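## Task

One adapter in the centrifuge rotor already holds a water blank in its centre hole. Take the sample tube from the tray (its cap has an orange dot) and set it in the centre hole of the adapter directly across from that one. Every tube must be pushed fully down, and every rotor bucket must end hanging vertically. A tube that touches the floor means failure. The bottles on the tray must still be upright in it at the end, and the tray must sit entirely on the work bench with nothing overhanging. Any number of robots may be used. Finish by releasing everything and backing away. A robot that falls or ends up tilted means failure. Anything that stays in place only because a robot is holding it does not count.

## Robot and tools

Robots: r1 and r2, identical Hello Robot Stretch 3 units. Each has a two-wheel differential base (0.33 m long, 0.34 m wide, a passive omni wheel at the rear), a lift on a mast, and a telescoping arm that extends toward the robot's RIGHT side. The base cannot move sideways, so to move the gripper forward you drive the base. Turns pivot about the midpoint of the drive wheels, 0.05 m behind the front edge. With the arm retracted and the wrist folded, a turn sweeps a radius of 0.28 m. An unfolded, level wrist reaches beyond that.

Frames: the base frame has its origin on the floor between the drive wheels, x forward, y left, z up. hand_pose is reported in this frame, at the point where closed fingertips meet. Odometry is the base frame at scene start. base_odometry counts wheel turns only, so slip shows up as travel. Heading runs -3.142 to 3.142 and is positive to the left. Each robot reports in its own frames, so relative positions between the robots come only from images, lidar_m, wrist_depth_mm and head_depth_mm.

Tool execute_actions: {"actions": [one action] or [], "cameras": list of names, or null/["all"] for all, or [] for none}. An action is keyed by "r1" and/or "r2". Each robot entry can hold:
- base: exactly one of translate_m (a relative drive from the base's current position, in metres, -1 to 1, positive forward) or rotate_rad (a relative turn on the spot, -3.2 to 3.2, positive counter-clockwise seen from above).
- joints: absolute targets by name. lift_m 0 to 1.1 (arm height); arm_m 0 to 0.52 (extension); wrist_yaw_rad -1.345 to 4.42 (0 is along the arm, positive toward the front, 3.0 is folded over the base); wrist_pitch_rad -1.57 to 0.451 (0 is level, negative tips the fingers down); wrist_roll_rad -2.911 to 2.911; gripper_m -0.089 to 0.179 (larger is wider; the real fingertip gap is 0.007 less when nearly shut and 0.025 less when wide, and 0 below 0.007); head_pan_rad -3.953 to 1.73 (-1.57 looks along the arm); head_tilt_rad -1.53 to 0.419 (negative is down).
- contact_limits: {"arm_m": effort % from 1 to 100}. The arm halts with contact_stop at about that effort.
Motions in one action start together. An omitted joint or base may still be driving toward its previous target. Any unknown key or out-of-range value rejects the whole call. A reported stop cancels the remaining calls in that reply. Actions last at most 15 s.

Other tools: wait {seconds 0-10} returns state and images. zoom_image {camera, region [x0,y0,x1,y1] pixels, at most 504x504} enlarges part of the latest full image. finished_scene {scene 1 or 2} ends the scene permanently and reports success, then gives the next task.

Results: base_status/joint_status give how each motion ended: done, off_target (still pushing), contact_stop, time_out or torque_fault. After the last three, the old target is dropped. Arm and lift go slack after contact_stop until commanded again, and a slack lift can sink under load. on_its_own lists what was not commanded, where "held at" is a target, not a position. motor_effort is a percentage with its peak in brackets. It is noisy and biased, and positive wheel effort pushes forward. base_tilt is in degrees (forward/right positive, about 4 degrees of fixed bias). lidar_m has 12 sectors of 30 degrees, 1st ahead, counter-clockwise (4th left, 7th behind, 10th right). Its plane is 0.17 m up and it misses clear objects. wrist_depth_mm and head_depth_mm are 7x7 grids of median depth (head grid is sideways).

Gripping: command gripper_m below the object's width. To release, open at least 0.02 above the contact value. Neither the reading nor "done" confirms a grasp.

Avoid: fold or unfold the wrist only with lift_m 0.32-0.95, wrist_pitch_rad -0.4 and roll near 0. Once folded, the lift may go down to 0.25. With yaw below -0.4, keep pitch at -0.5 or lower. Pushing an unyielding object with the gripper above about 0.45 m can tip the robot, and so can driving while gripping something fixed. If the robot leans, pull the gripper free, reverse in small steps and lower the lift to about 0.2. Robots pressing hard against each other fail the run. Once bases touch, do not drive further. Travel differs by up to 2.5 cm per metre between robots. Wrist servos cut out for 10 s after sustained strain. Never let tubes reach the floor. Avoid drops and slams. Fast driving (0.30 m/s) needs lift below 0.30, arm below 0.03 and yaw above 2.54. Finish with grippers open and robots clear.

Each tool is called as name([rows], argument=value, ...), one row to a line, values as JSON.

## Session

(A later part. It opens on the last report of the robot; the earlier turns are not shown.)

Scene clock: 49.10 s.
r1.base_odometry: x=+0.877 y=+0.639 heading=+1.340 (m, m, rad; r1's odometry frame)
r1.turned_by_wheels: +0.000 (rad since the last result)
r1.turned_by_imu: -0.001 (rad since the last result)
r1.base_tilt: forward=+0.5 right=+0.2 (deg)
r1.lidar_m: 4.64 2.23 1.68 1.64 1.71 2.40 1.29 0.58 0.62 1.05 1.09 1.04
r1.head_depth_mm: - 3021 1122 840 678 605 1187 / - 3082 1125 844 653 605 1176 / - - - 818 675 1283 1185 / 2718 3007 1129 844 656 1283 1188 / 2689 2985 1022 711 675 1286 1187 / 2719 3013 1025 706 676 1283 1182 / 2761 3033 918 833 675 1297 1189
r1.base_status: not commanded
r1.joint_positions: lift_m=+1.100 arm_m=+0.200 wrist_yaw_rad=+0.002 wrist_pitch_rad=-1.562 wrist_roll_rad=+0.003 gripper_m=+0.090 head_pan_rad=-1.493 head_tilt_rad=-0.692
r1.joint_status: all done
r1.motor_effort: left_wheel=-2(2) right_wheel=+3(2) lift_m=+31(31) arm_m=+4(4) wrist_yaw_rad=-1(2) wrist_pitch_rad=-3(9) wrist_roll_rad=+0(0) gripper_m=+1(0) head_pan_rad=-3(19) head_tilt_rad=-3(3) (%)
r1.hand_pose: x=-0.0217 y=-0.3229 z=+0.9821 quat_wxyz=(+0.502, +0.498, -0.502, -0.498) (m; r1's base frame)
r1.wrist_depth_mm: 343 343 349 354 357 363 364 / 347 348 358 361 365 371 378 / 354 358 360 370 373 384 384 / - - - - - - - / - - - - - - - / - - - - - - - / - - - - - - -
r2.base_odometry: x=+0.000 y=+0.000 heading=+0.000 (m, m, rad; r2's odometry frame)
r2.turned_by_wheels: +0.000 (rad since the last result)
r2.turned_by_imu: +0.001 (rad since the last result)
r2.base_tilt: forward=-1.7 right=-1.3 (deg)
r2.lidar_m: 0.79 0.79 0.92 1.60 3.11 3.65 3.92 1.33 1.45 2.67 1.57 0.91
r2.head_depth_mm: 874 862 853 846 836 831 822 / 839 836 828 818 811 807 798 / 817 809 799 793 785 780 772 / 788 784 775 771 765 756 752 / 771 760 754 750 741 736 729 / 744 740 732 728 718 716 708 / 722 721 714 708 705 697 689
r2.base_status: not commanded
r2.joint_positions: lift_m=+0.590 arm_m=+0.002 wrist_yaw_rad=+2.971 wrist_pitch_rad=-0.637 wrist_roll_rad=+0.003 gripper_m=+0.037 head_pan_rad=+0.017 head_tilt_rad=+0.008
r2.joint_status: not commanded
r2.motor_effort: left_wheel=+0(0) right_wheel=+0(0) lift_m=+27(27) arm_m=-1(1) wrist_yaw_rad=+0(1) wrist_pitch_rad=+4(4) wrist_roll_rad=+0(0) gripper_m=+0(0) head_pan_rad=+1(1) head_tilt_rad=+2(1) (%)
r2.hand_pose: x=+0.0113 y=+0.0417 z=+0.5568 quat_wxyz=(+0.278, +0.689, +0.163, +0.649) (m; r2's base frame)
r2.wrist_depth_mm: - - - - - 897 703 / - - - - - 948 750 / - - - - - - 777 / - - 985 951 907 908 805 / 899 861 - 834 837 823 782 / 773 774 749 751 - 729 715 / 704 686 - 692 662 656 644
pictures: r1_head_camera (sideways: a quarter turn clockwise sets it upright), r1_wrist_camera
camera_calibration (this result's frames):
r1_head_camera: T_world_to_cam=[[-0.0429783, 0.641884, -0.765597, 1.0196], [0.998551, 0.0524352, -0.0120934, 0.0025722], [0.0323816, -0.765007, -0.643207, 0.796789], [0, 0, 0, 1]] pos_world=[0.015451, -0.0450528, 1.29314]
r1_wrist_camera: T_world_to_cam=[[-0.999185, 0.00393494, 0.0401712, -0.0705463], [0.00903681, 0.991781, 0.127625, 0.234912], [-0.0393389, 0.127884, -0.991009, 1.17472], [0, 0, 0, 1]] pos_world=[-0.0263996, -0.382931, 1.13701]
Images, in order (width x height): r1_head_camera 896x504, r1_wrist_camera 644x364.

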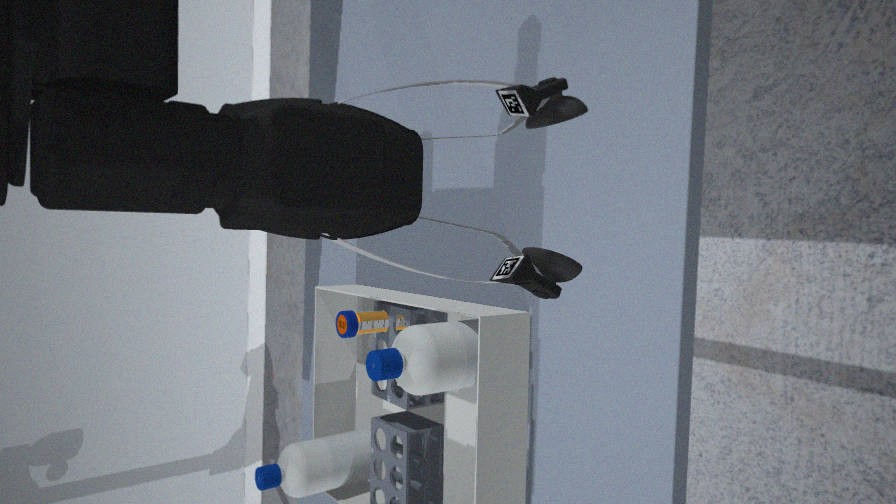

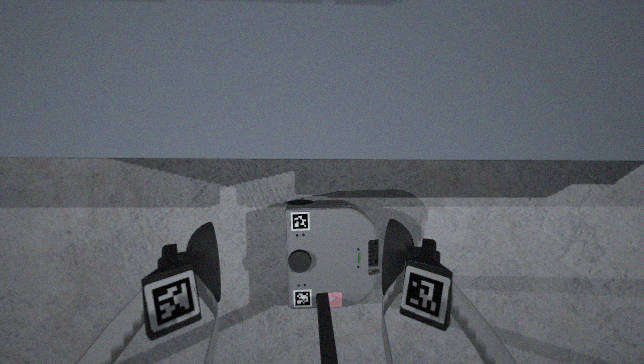

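execute_actions([
  {"r1":{"base":{"translate_m":-0.2}}},
], cameras=[])

execute_actions([
  {"r1":{"base":{"rotate_rad":-0.36},"joints":{"arm_m":0.1}}},
], cameras=[])

execute_actions([
  {"r1":{"base":{"translate_m":0.33}}},
], cameras=[])

execute_actions([
  {"r1":{"base":{"rotate_rad":0.36}}},
], cameras=[])

execute_actions([
  {"r1":{"joints":{"arm_m":0.42,"head_tilt_rad":-0.6}}},
], cameras=["r1_head_camera","r1_wrist_camera"])

Scene clock: 60.93 s.
r1.base_odometry: x=+0.831 y=+0.444 heading=+1.340 (m, m, rad; r1's odometry frame)
r1.turned_by_wheels: +0.000 (rad since the last result)
r1.turned_by_imu: -0.002 (rad since the last result)
r1.base_tilt: forward=+0.5 right=+0.2 (deg)
r1.lidar_m: 4.84 2.23 1.70 1.64 1.72 2.40 3.90 0.55 0.45 1.04 1.09 1.23
r1.head_depth_mm: - 2987 2707 849 675 606 865 / - 2995 1123 841 655 605 1184 / - - - 816 676 607 1182 / 2664 2961 1131 844 659 607 1180 / 2692 3015 1136 844 676 1296 1188 / 2692 3019 1121 845 675 1295 1179 / 2722 3039 1018 788 679 1285 1194
r1.base_status: done
r1.joint_positions: lift_m=+1.100 arm_m=+0.200 wrist_yaw_rad=+0.002 wrist_pitch_rad=-1.562 wrist_roll_rad=+0.003 gripper_m=+0.090 head_pan_rad=-1.493 head_tilt_rad=-0.692
r1.joint_status: not commanded
r1.motor_effort: left_wheel=-2(7) right_wheel=+3(3) lift_m=+31(31) arm_m=+4(3) wrist_yaw_rad=-2(1) wrist_pitch_rad=-3(3) wrist_roll_rad=+1(0) gripper_m=+0(0) head_pan_rad=-3(3) head_tilt_rad=-3(1) (%)
r1.hand_pose: x=-0.0217 y=-0.3229 z=+0.9821 quat_wxyz=(+0.502, +0.498, -0.502, -0.498) (m; r1's base frame)
r1.wrist_depth_mm: 343 345 352 352 360 366 547 / 349 349 358 363 366 374 574 / 353 357 366 372 379 381 563 / - - - - - - - / - - - - - - - / - - - - - - - / - - - - - - -
r2.base_odometry: x=+0.000 y=+0.000 heading=+0.000 (m, m, rad; r2's odometry frame)
r2.turned_by_wheels: +0.000 (rad since the last result)
r2.turned_by_imu: +0.001 (rad since the last result)
r2.base_tilt: forward=-1.6 right=-1.2 (deg)
r2.lidar_m: 0.79 0.79 0.91 1.59 3.11 3.64 3.89 1.33 1.45 2.67 1.58 0.91
r2.head_depth_mm: 873 861 855 846 837 829 824 / 843 837 826 818 811 804 795 / 818 808 801 791 785 779 775 / 793 784 777 767 763 758 749 / 766 760 755 747 741 737 730 / 745 738 732 727 719 716 712 / 725 718 709 706 703 696 691
r2.base_status: not commanded
r2.joint_positions: lift_m=+0.590 arm_m=+0.002 wrist_yaw_rad=+2.971 wrist_pitch_rad=-0.637 wrist_roll_rad=+0.003 gripper_m=+0.037 head_pan_rad=+0.017 head_tilt_rad=+0.008
r2.joint_status: not commanded
r2.motor_effort: left_wheel=+0(0) right_wheel=+0(0) lift_m=+27(26) arm_m=-2(1) wrist_yaw_rad=+1(0) wrist_pitch_rad=+3(4) wrist_roll_rad=+0(0) gripper_m=+0(0) head_pan_rad=+1(1) head_tilt_rad=+0(1) (%)
r2.hand_pose: x=+0.0113 y=+0.0417 z=+0.5568 quat_wxyz=(+0.278, +0.689, +0.163, +0.649) (m; r2's base frame)
r2.wrist_depth_mm: - - - - - 891 711 / - - - - - 925 718 / - - - - - - 766 / - - 981 932 909 928 815 / 868 860 - 833 818 810 774 / 785 769 746 726 - 718 718 / 709 690 - 694 653 660 632
pictures: none
No camera images: the call's "cameras" was empty. Leave "cameras" out to get every camera's image.

Scene clock: 62.90 s.
r1.base_odometry: x=+0.831 y=+0.444 heading=+0.980 (m, m, rad; r1's odometry frame)
r1.turned_by_wheels: -0.360 (rad since the last result)
r1.turned_by_imu: -0.364 (rad since the last result)
r1.base_tilt: forward=+0.5 right=+0.3 (deg)
r1.lidar_m: 1.22 3.75 1.99 1.65 1.64 1.83 2.96 0.82 0.47 0.45 1.04 1.16
r1.head_depth_mm: - - 984 928 930 847 1063 / - - - - 655 1075 1159 / 2853 - - - 647 794 1099 / 2811 3139 2681 856 676 1298 1185 / 2694 3033 1126 846 677 1281 1182 / 2634 2911 1132 845 676 590 1181 / 2563 2826 2811 845 675 577 1177
r1.base_status: done
r1.joint_positions: lift_m=+1.100 arm_m=+0.100 wrist_yaw_rad=+0.002 wrist_pitch_rad=-1.563 wrist_roll_rad=+0.003 gripper_m=+0.090 head_pan_rad=-1.493 head_tilt_rad=-0.692
r1.joint_status: all done
r1.motor_effort: left_wheel=+2(7) right_wheel=-2(8) lift_m=+31(31) arm_m=-3(5) wrist_yaw_rad=-1(2) wrist_pitch_rad=-2(3) wrist_roll_rad=+0(0) gripper_m=+0(0) head_pan_rad=-4(3) head_tilt_rad=-2(1) (%)
r1.hand_pose: x=-0.0217 y=-0.2232 z=+0.9821 quat_wxyz=(+0.502, +0.498, -0.502, -0.499) (m; r1's base frame)
r1.wrist_depth_mm: 340 341 349 353 602 802 - / 344 349 359 - - - - / 353 - - - - - - / - - - - - - - / - - - - - - - / - - - - - - - / - - - - - - -
r2.base_odometry: x=+0.000 y=+0.000 heading=+0.000 (m, m, rad; r2's odometry frame)
r2.turned_by_wheels: +0.000 (rad since the last result)
r2.turned_by_imu: +0.000 (rad since the last result)
r2.base_tilt: forward=-1.6 right=-1.4 (deg)
r2.lidar_m: 0.79 0.79 0.92 1.60 3.13 3.63 3.91 1.33 1.44 2.66 1.57 0.91
r2.head_depth_mm: 871 862 856 844 838 829 824 / 844 832 823 816 812 805 797 / 812 809 801 794 786 779 771 / 792 781 775 768 766 757 752 / 769 761 755 747 741 735 731 / 745 738 733 727 722 715 709 / 724 719 713 707 702 697 691
r2.base_status: not commanded
r2.joint_positions: lift_m=+0.590 arm_m=+0.002 wrist_yaw_rad=+2.971 wrist_pitch_rad=-0.637 wrist_roll_rad=+0.003 gripper_m=+0.037 head_pan_rad=+0.017 head_tilt_rad=+0.008
r2.joint_status: not commanded
r2.motor_effort: left_wheel=+0(0) right_wheel=+0(0) lift_m=+27(26) arm_m=-1(1) wrist_yaw_rad=+0(2) wrist_pitch_rad=+4(4) wrist_roll_rad=+0(0) gripper_m=+0(1) head_pan_rad=+1(0) head_tilt_rad=+1(2) (%)
r2.hand_pose: x=+0.0113 y=+0.0417 z=+0.5568 quat_wxyz=(+0.278, +0.689, +0.163, +0.649) (m; r2's base frame)
r2.wrist_depth_mm: - - - - - 863 695 / - - - - - 948 748 / - - - - - - 763 / - - 989 947 932 918 812 / 879 864 - 827 818 800 785 / 764 780 741 747 - 728 714 / 691 693 - 687 651 652 648
pictures: none
No camera images: the call's "cameras" was empty. Leave "cameras" out to get every camera's image.

Scene clock: 67.43 s.
r1.base_odometry: x=+1.015 y=+0.718 heading=+0.980 (m, m, rad; r1's odometry frame)
r1.turned_by_wheels: +0.000 (rad since the last result)
r1.turned_by_imu: +0.000 (rad since the last result)
r1.base_tilt: forward=+0.5 right=+0.3 (deg)
r1.lidar_m: 0.89 3.98 2.08 1.76 1.75 1.96 3.17 0.77 0.61 0.93 0.93 1.04
r1.head_depth_mm: - - 2613 842 675 570 1178 / - - - - 656 556 1176 / 2733 - - - 649 561 1138 / 2669 2996 2769 853 674 549 1117 / 2594 2906 2735 843 675 550 515 / 2498 2841 2737 846 612 563 493 / 2481 2745 2760 720 557 563 484
r1.base_status: done
r1.joint_positions: lift_m=+1.100 arm_m=+0.100 wrist_yaw_rad=+0.002 wrist_pitch_rad=-1.563 wrist_roll_rad=+0.003 gripper_m=+0.090 head_pan_rad=-1.493 head_tilt_rad=-0.692
r1.joint_status: not commanded
r1.motor_effort: left_wheel=+2(6) right_wheel=-2(4) lift_m=+31(31) arm_m=-4(4) wrist_yaw_rad=-2(1) wrist_pitch_rad=-2(2) wrist_roll_rad=+0(0) gripper_m=+1(0) head_pan_rad=-3(3) head_tilt_rad=-2(2) (%)
r1.hand_pose: x=-0.0217 y=-0.2232 z=+0.9821 quat_wxyz=(+0.502, +0.498, -0.502, -0.499) (m; r1's base frame)
r1.wrist_depth_mm: 290 344 348 354 358 365 368 / 347 350 357 361 368 - - / 352 358 362 367 - - - / 362 366 - - - - - / 370 - - - - - - / - - - - - - - / - - - - - - -
r2.base_odometry: x=+0.000 y=+0.000 heading=+0.000 (m, m, rad; r2's odometry frame)
r2.turned_by_wheels: +0.000 (rad since the last result)
r2.turned_by_imu: +0.001 (rad since the last result)
r2.base_tilt: forward=-1.7 right=-1.3 (deg)
r2.lidar_m: 0.79 0.79 0.92 1.60 3.13 3.63 3.93 1.33 1.44 2.67 1.57 0.91
r2.head_depth_mm: 868 864 852 845 840 829 822 / 841 835 827 817 813 802 799 / 813 810 800 794 786 779 773 / 789 783 778 770 766 756 752 / 767 761 752 748 741 738 730 / 743 740 734 727 723 718 708 / 724 720 712 707 701 697 691
r2.base_status: not commanded
r2.joint_positions: lift_m=+0.590 arm_m=+0.002 wrist_yaw_rad=+2.971 wrist_pitch_rad=-0.637 wrist_roll_rad=+0.003 gripper_m=+0.037 head_pan_rad=+0.017 head_tilt_rad=+0.008
r2.joint_status: not commanded
r2.motor_effort: left_wheel=+0(0) right_wheel=+0(1) lift_m=+26(26) arm_m=-1(1) wrist_yaw_rad=-1(1) wrist_pitch_rad=+4(4) wrist_roll_rad=+0(0) gripper_m=+0(0) head_pan_rad=+1(1) head_tilt_rad=+1(2) (%)
r2.hand_pose: x=+0.0113 y=+0.0417 z=+0.5568 quat_wxyz=(+0.278, +0.689, +0.163, +0.649) (m; r2's base frame)
r2.wrist_depth_mm: - - - - - 892 699 / - - - - - 955 724 / - - - - - - 769 / - - 945 950 935 937 793 / 893 846 - 820 832 797 769 / 763 757 755 729 - 723 704 / 702 697 - 702 667 645 653
pictures: none
No camera images: the call's "cameras" was empty. Leave "cameras" out to get every camera's image.

Scene clock: 68.97 s.
r1.base_odometry: x=+1.015 y=+0.718 heading=+1.340 (m, m, rad; r1's odometry frame)
r1.turned_by_wheels: +0.360 (rad since the last result)
r1.turned_by_imu: +0.363 (rad since the last result)
r1.base_tilt: forward=+0.5 right=+0.2 (deg)
r1.lidar_m: 4.53 2.38 1.80 1.75 1.83 2.56 0.89 0.61 0.96 0.93 0.97 0.89
r1.head_depth_mm: - - 2642 840 673 551 514 / - - - - 657 555 514 / 2554 - - - 645 563 514 / 2557 2906 2773 656 604 550 514 / 2608 2912 2765 775 621 550 1116 / 2607 2922 912 754 638 564 1117 / 2617 2941 2794 758 627 564 1115
r1.base_status: done
r1.joint_positions: lift_m=+1.100 arm_m=+0.100 wrist_yaw_rad=+0.002 wrist_pitch_rad=-1.563 wrist_roll_rad=+0.003 gripper_m=+0.090 head_pan_rad=-1.493 head_tilt_rad=-0.692
r1.joint_status: not commanded
r1.motor_effort: left_wheel=-2(7) right_wheel=+3(8) lift_m=+31(30) arm_m=-3(4) wrist_yaw_rad=-2(2) wrist_pitch_rad=-2(2) wrist_roll_rad=+0(0) gripper_m=-1(2) head_pan_rad=-3(3) head_tilt_rad=-2(2) (%)
r1.hand_pose: x=-0.0217 y=-0.2232 z=+0.9821 quat_wxyz=(+0.502, +0.498, -0.502, -0.499) (m; r1's base frame)
r1.wrist_depth_mm: 340 346 348 355 361 363 371 / 347 349 354 362 367 370 385 / 350 356 366 374 375 381 383 / - - - - - - - / - - - - - - - / - - - - - - - / - - - - - - -
r2.base_odometry: x=+0.000 y=+0.000 heading=+0.000 (m, m, rad; r2's odometry frame)
r2.turned_by_wheels: +0.000 (rad since the last result)
r2.turned_by_imu: +0.000 (rad since the last result)
r2.base_tilt: forward=-1.7 right=-1.3 (deg)
r2.lidar_m: 0.79 0.79 0.92 1.60 3.13 3.60 3.92 1.34 1.45 2.68 1.57 0.91
r2.head_depth_mm: 871 859 853 844 837 831 820 / 841 833 826 820 815 805 796 / 817 808 802 791 787 778 775 / 790 784 775 767 762 756 752 / 770 758 753 745 744 734 728 / 747 738 730 729 721 713 708 / 723 719 712 707 701 695 691
r2.base_status: not commanded
r2.joint_positions: lift_m=+0.590 arm_m=+0.002 wrist_yaw_rad=+2.971 wrist_pitch_rad=-0.637 wrist_roll_rad=+0.003 gripper_m=+0.037 head_pan_rad=+0.017 head_tilt_rad=+0.008
r2.joint_status: not commanded
r2.motor_effort: left_wheel=+0(0) right_wheel=-1(0) lift_m=+27(26) arm_m=-1(1) wrist_yaw_rad=-1(1) wrist_pitch_rad=+3(4) wrist_roll_rad=+0(1) gripper_m=+0(1) head_pan_rad=+0(1) head_tilt_rad=+2(2) (%)
r2.hand_pose: x=+0.0113 y=+0.0417 z=+0.5568 quat_wxyz=(+0.278, +0.689, +0.163, +0.649) (m; r2's base frame)
r2.wrist_depth_mm: - - - - - 886 697 / - - - - - 932 730 / - - - - - - 767 / - - 924 939 909 923 827 / 868 854 - 825 824 833 778 / 794 769 761 739 - 722 723 / 702 688 - 692 652 639 633
pictures: none
No camera images: the call's "cameras" was empty. Leave "cameras" out to get every camera's image.

Scene clock: 72.53 s.
r1.base_odometry: x=+1.015 y=+0.718 heading=+1.340 (m, m, rad; r1's odometry frame)
r1.turned_by_wheels: +0.000 (rad since the last result)
r1.turned_by_imu: -0.001 (rad since the last result)
r1.base_tilt: forward=+0.5 right=+0.2 (deg)
r1.lidar_m: 4.54 2.39 1.80 1.75 1.83 2.56 0.88 0.61 0.96 0.93 0.98 0.89
r1.head_depth_mm: 2603 2710 2981 953 734 596 504 / - 2772 2961 927 737 598 504 / - - 2996 957 734 598 505 / 2543 2795 3051 906 572 592 505 / 2594 2834 3035 917 711 598 506 / 2616 2854 3086 823 723 599 505 / 2577 2867 3107 963 711 600 506
r1.base_status: not commanded
r1.joint_positions: lift_m=+1.100 arm_m=+0.420 wrist_yaw_rad=+0.002 wrist_pitch_rad=-1.563 wrist_roll_rad=+0.003 gripper_m=+0.090 head_pan_rad=-1.493 head_tilt_rad=-0.606
r1.joint_status: all done
r1.motor_effort: left_wheel=-2(2) right_wheel=+3(3) lift_m=+31(31) arm_m=+3(3) wrist_yaw_rad=-1(2) wrist_pitch_rad=-2(2) wrist_roll_rad=+0(1) gripper_m=+0(0) head_pan_rad=-3(4) head_tilt_rad=+3(11) (%)
r1.hand_pose: x=-0.0217 y=-0.5426 z=+0.9821 quat_wxyz=(+0.502, +0.498, -0.502, -0.499) (m; r1's base frame)
r1.wrist_depth_mm: 337 339 348 353 355 364 365 / 328 345 296 358 362 367 379 / 296 310 303 365 375 378 389 / 359 360 369 374 384 385 391 / 365 368 341 384 390 400 403 / 349 370 239 398 - 410 417 / 388 398 395 403 411 421 421
r2.base_odometry: x=+0.000 y=+0.000 heading=+0.000 (m, m, rad; r2's odometry frame)
r2.turned_by_wheels: +0.000 (rad since the last result)
r2.turned_by_imu: +0.001 (rad since the last result)
r2.base_tilt: forward=-1.7 right=-1.3 (deg)
r2.lidar_m: 0.79 0.79 0.92 1.60 3.13 3.65 3.92 1.33 1.45 2.66 1.57 0.91
r2.head_depth_mm: 872 861 851 845 837 828 825 / 843 834 826 820 812 805 798 / 815 807 799 795 788 779 772 / 790 785 774 769 761 756 749 / 765 759 753 749 741 735 730 / 744 739 735 729 722 717 709 / 722 719 713 706 701 695 689
r2.base_status: not commanded
r2.joint_positions: lift_m=+0.590 arm_m=+0.002 wrist_yaw_rad=+2.971 wrist_pitch_rad=-0.637 wrist_roll_rad=+0.003 gripper_m=+0.037 head_pan_rad=+0.017 head_tilt_rad=+0.008
r2.joint_status: not commanded
r2.motor_effort: left_wheel=+0(0) right_wheel=+0(0) lift_m=+27(26) arm_m=-1(0) wrist_yaw_rad=+0(0) wrist_pitch_rad=+3(4) wrist_roll_rad=+0(0) gripper_m=+0(0) head_pan_rad=+1(0) head_tilt_rad=+2(1) (%)
r2.hand_pose: x=+0.0113 y=+0.0417 z=+0.5568 quat_wxyz=(+0.278, +0.689, +0.163, +0.649) (m; r2's base frame)
r2.wrist_depth_mm: - - - - - 889 698 / - - - - - 964 739 / - - - - - - 761 / - - 953 964 910 913 801 / 878 870 - 813 834 809 757 / 798 764 773 728 - 726 710 / 689 695 - 680 661 650 638
pictures: r1_head_camera (sideways: a quarter turn clockwise sets it upright), r1_wrist_camera
camera_calibration (this result's frames):
r1_head_camera: T_world_to_cam=[[-0.0376788, 0.574291, -0.817784, 1.0876], [0.998628, 0.0514305, -0.00989387, -0.000290658], [0.0363771, -0.817034, -0.57544, 0.708607], [0, 0, 0, 1]] pos_world=[0.0154927, -0.0456281, 1.29718]
r1_wrist_camera: T_world_to_cam=[[-0.999184, 0.00419065, 0.0401769, -0.0695432], [0.00932863, 0.991657, 0.128565, 0.451877], [-0.039303, 0.128834, -0.990887, 1.20324], [0, 0, 0, 1]] pos_world=[-0.026411, -0.602835, 1.13697]
Images, in order (width x height): r1_head_camera 896x504, r1_wrist_camera 644x364.

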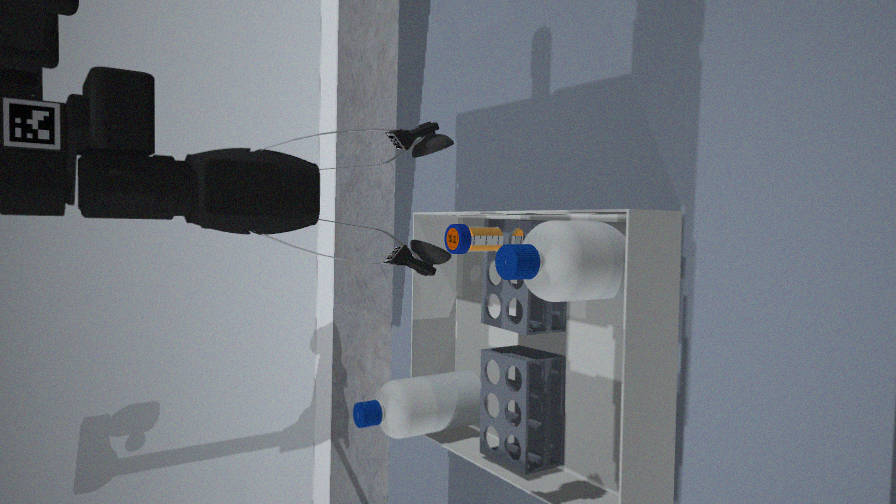

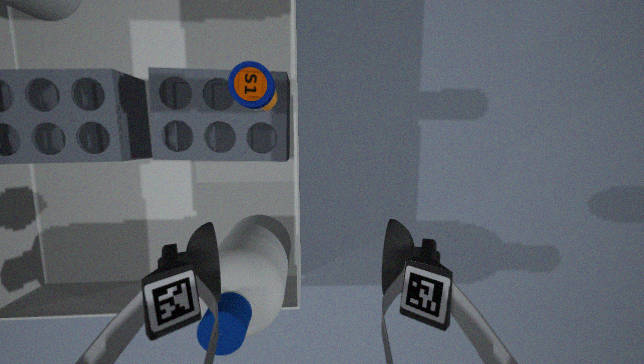

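execute_actions([
  {"r1":{"joints":{"arm_m":0.52}}},
], cameras=[])

execute_actions([
  {"r1":{"base":{"translate_m":0.045},"joints":{"lift_m":1.04,"gripper_m":0.075}}},
], cameras=["r1_head_camera","r1_wrist_camera"])

Scene clock: 80.47 s.
r1.base_odometry: x=+1.015 y=+0.718 heading=+1.340 (m, m, rad; r1's odometry frame)
r1.turned_by_wheels: +0.000 (rad since the last result)
r1.turned_by_imu: -0.001 (rad since the last result)
r1.base_tilt: forward=+0.5 right=+0.3 (deg)
r1.lidar_m: 4.54 2.39 1.80 1.75 1.83 2.57 0.88 0.61 0.96 0.93 0.98 0.89
r1.head_depth_mm: 2587 2757 3001 949 734 596 504 / 2564 2786 3009 957 735 596 503 / - 2746 3056 956 736 598 505 / 2548 2815 3073 909 573 591 505 / 2582 2795 3061 915 709 596 505 / 2580 2886 3143 822 722 599 506 / 2628 2901 3115 963 714 599 506
r1.base_status: not commanded
r1.joint_positions: lift_m=+1.100 arm_m=+0.517 wrist_yaw_rad=+0.002 wrist_pitch_rad=-1.563 wrist_roll_rad=+0.003 gripper_m=+0.090 head_pan_rad=-1.493 head_tilt_rad=-0.606
r1.joint_status: all done
joint sent to its limit — the command would take r1.arm_m past its upper limit, so that joint was sent only as far as its limit.
r1.motor_effort: left_wheel=-2(2) right_wheel=+3(3) lift_m=+31(31) arm_m=+3(3) wrist_yaw_rad=-2(1) wrist_pitch_rad=-2(2) wrist_roll_rad=+0(1) gripper_m=-1(1) head_pan_rad=-3(3) head_tilt_rad=+2(1) (%)
r1.hand_pose: x=-0.0217 y=-0.6398 z=+0.9821 quat_wxyz=(+0.502, +0.498, -0.502, -0.499) (m; r1's base frame)
r1.wrist_depth_mm: 308 337 344 349 357 367 369 / 295 347 353 357 365 372 379 / 344 357 360 369 375 377 388 / 332 335 336 376 377 389 396 / 308 326 320 383 390 404 405 / 371 379 383 383 - 404 413 / 371 383 319 400 410 417 426
r2.base_odometry: x=+0.000 y=+0.000 heading=+0.000 (m, m, rad; r2's odometry frame)
r2.turned_by_wheels: +0.000 (rad since the last result)
r2.turned_by_imu: +0.001 (rad since the last result)
r2.base_tilt: forward=-1.7 right=-1.3 (deg)
r2.lidar_m: 0.79 0.79 0.91 1.60 3.13 3.63 3.91 1.34 1.44 2.67 1.57 0.91
r2.head_depth_mm: 867 861 853 845 837 831 824 / 845 831 824 818 812 803 797 / 817 808 801 796 787 778 774 / 790 786 777 768 761 754 750 / 766 760 755 746 739 733 729 / 746 736 730 728 722 716 709 / 725 719 713 708 702 694 690
r2.base_status: not commanded
r2.joint_positions: lift_m=+0.590 arm_m=+0.002 wrist_yaw_rad=+2.971 wrist_pitch_rad=-0.637 wrist_roll_rad=+0.003 gripper_m=+0.037 head_pan_rad=+0.017 head_tilt_rad=+0.008
r2.joint_status: not commanded
r2.motor_effort: left_wheel=+0(0) right_wheel=+0(0) lift_m=+27(26) arm_m=-1(1) wrist_yaw_rad=+0(0) wrist_pitch_rad=+4(3) wrist_roll_rad=+0(0) gripper_m=+0(0) head_pan_rad=+1(1) head_tilt_rad=+0(0) (%)
r2.hand_pose: x=+0.0113 y=+0.0417 z=+0.5568 quat_wxyz=(+0.278, +0.689, +0.163, +0.649) (m; r2's base frame)
r2.wrist_depth_mm: - - - - - 886 691 / - - - - - 910 731 / - - - - - - 784 / - - 957 995 919 891 795 / 885 852 - 845 823 812 773 / 769 761 744 737 - 717 708 / 690 688 - 693 658 659 645
pictures: none
No camera images: the call's "cameras" was empty. Leave "cameras" out to get every camera's image.

Scene clock: 81.87 s.
r1.base_odometry: x=+1.025 y=+0.762 heading=+1.340 (m, m, rad; r1's odometry frame)
r1.turned_by_wheels: +0.000 (rad since the last result)
r1.turned_by_imu: +0.000 (rad since the last result)
r1.base_tilt: forward=+0.5 right=+0.2 (deg)
r1.lidar_m: 4.49 2.39 1.80 1.75 1.83 2.56 0.89 0.65 0.96 0.93 0.98 0.85
r1.head_depth_mm: 2499 2884 3011 952 733 597 504 / 2446 2824 3011 951 734 598 504 / 2509 - 2957 866 578 590 505 / 2589 2788 3058 912 592 594 505 / 2582 2826 3080 912 731 598 505 / 2602 2916 3122 817 724 600 506 / 2588 2872 3120 958 718 598 506
r1.base_status: done
r1.joint_positions: lift_m=+1.040 arm_m=+0.517 wrist_yaw_rad=+0.002 wrist_pitch_rad=-1.563 wrist_roll_rad=+0.003 gripper_m=+0.075 head_pan_rad=-1.493 head_tilt_rad=-0.606
r1.joint_status: all done
r1.motor_effort: left_wheel=-2(3) right_wheel=+2(9) lift_m=+24(28) arm_m=+3(3) wrist_yaw_rad=-1(1) wrist_pitch_rad=-2(3) wrist_roll_rad=+0(0) gripper_m=-1(61) head_pan_rad=-3(3) head_tilt_rad=+3(2) (%)
r1.hand_pose: x=-0.0217 y=-0.6398 z=+0.9224 quat_wxyz=(+0.502, +0.498, -0.502, -0.499) (m; r1's base frame)
r1.wrist_depth_mm: 256 286 288 295 299 305 308 / 246 292 294 299 307 310 316 / 294 297 301 305 312 322 323 / 284 302 301 266 320 327 327 / 248 276 258 255 329 335 343 / 281 300 322 327 - 340 347 / 316 328 330 307 347 350 354
r2.base_odometry: x=+0.000 y=+0.000 heading=+0.000 (m, m, rad; r2's odometry frame)
r2.turned_by_wheels: +0.000 (rad since the last result)
r2.turned_by_imu: +0.000 (rad since the last result)
r2.base_tilt: forward=-1.6 right=-1.4 (deg)
r2.lidar_m: 0.79 0.79 0.92 1.60 3.12 3.65 3.93 1.33 1.45 2.67 1.57 0.91
r2.head_depth_mm: 871 860 852 848 838 832 821 / 842 833 828 816 810 806 795 / 814 810 802 794 788 782 775 / 789 785 777 767 761 758 751 / 768 761 756 750 740 733 727 / 745 740 733 727 722 714 709 / 727 719 713 707 703 697 690
r2.base_status: not commanded
r2.joint_positions: lift_m=+0.590 arm_m=+0.002 wrist_yaw_rad=+2.971 wrist_pitch_rad=-0.637 wrist_roll_rad=+0.003 gripper_m=+0.037 head_pan_rad=+0.017 head_tilt_rad=+0.008
r2.joint_status: not commanded
r2.motor_effort: left_wheel=+0(0) right_wheel=+0(1) lift_m=+26(26) arm_m=-1(1) wrist_yaw_rad=+0(1) wrist_pitch_rad=+3(4) wrist_roll_rad=+1(0) gripper_m=+0(0) head_pan_rad=+0(1) head_tilt_rad=+1(1) (%)
r2.hand_pose: x=+0.0113 y=+0.0417 z=+0.5568 quat_wxyz=(+0.278, +0.689, +0.163, +0.649) (m; r2's base frame)
r2.wrist_depth_mm: - - - - - 891 703 / - - - - - 928 727 / - - - - - - 758 / - - 950 956 930 902 806 / 875 867 - 823 840 796 782 / 787 762 760 746 - 710 721 / 704 697 - 683 654 652 655
pictures: r1_head_camera (sideways: a quarter turn clockwise sets it upright), r1_wrist_camera
camera_calibration (this result's frames):
r1_head_camera: T_world_to_cam=[[-0.0376776, 0.574275, -0.817795, 1.08762], [0.998628, 0.0514303, -0.00989335, -0.000291328], [0.036378, -0.817046, -0.575424, 0.708586], [0, 0, 0, 1]] pos_world=[0.0154927, -0.0456282, 1.29718]
r1_wrist_camera: T_world_to_cam=[[-0.999184, 0.00418812, 0.0401774, -0.0667393], [0.00932928, 0.991647, 0.128643, 0.555867], [-0.039303, 0.128913, -0.990877, 1.15664], [0, 0, 0, 1]] pos_world=[-0.0264111, -0.70005, 1.07726]
Images, in order (width x height): r1_head_camera 896x504, r1_wrist_camera 644x364.

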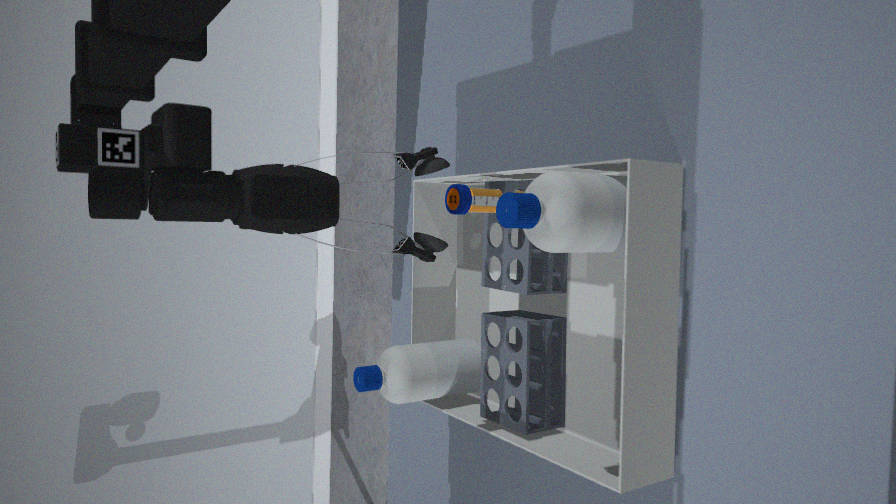

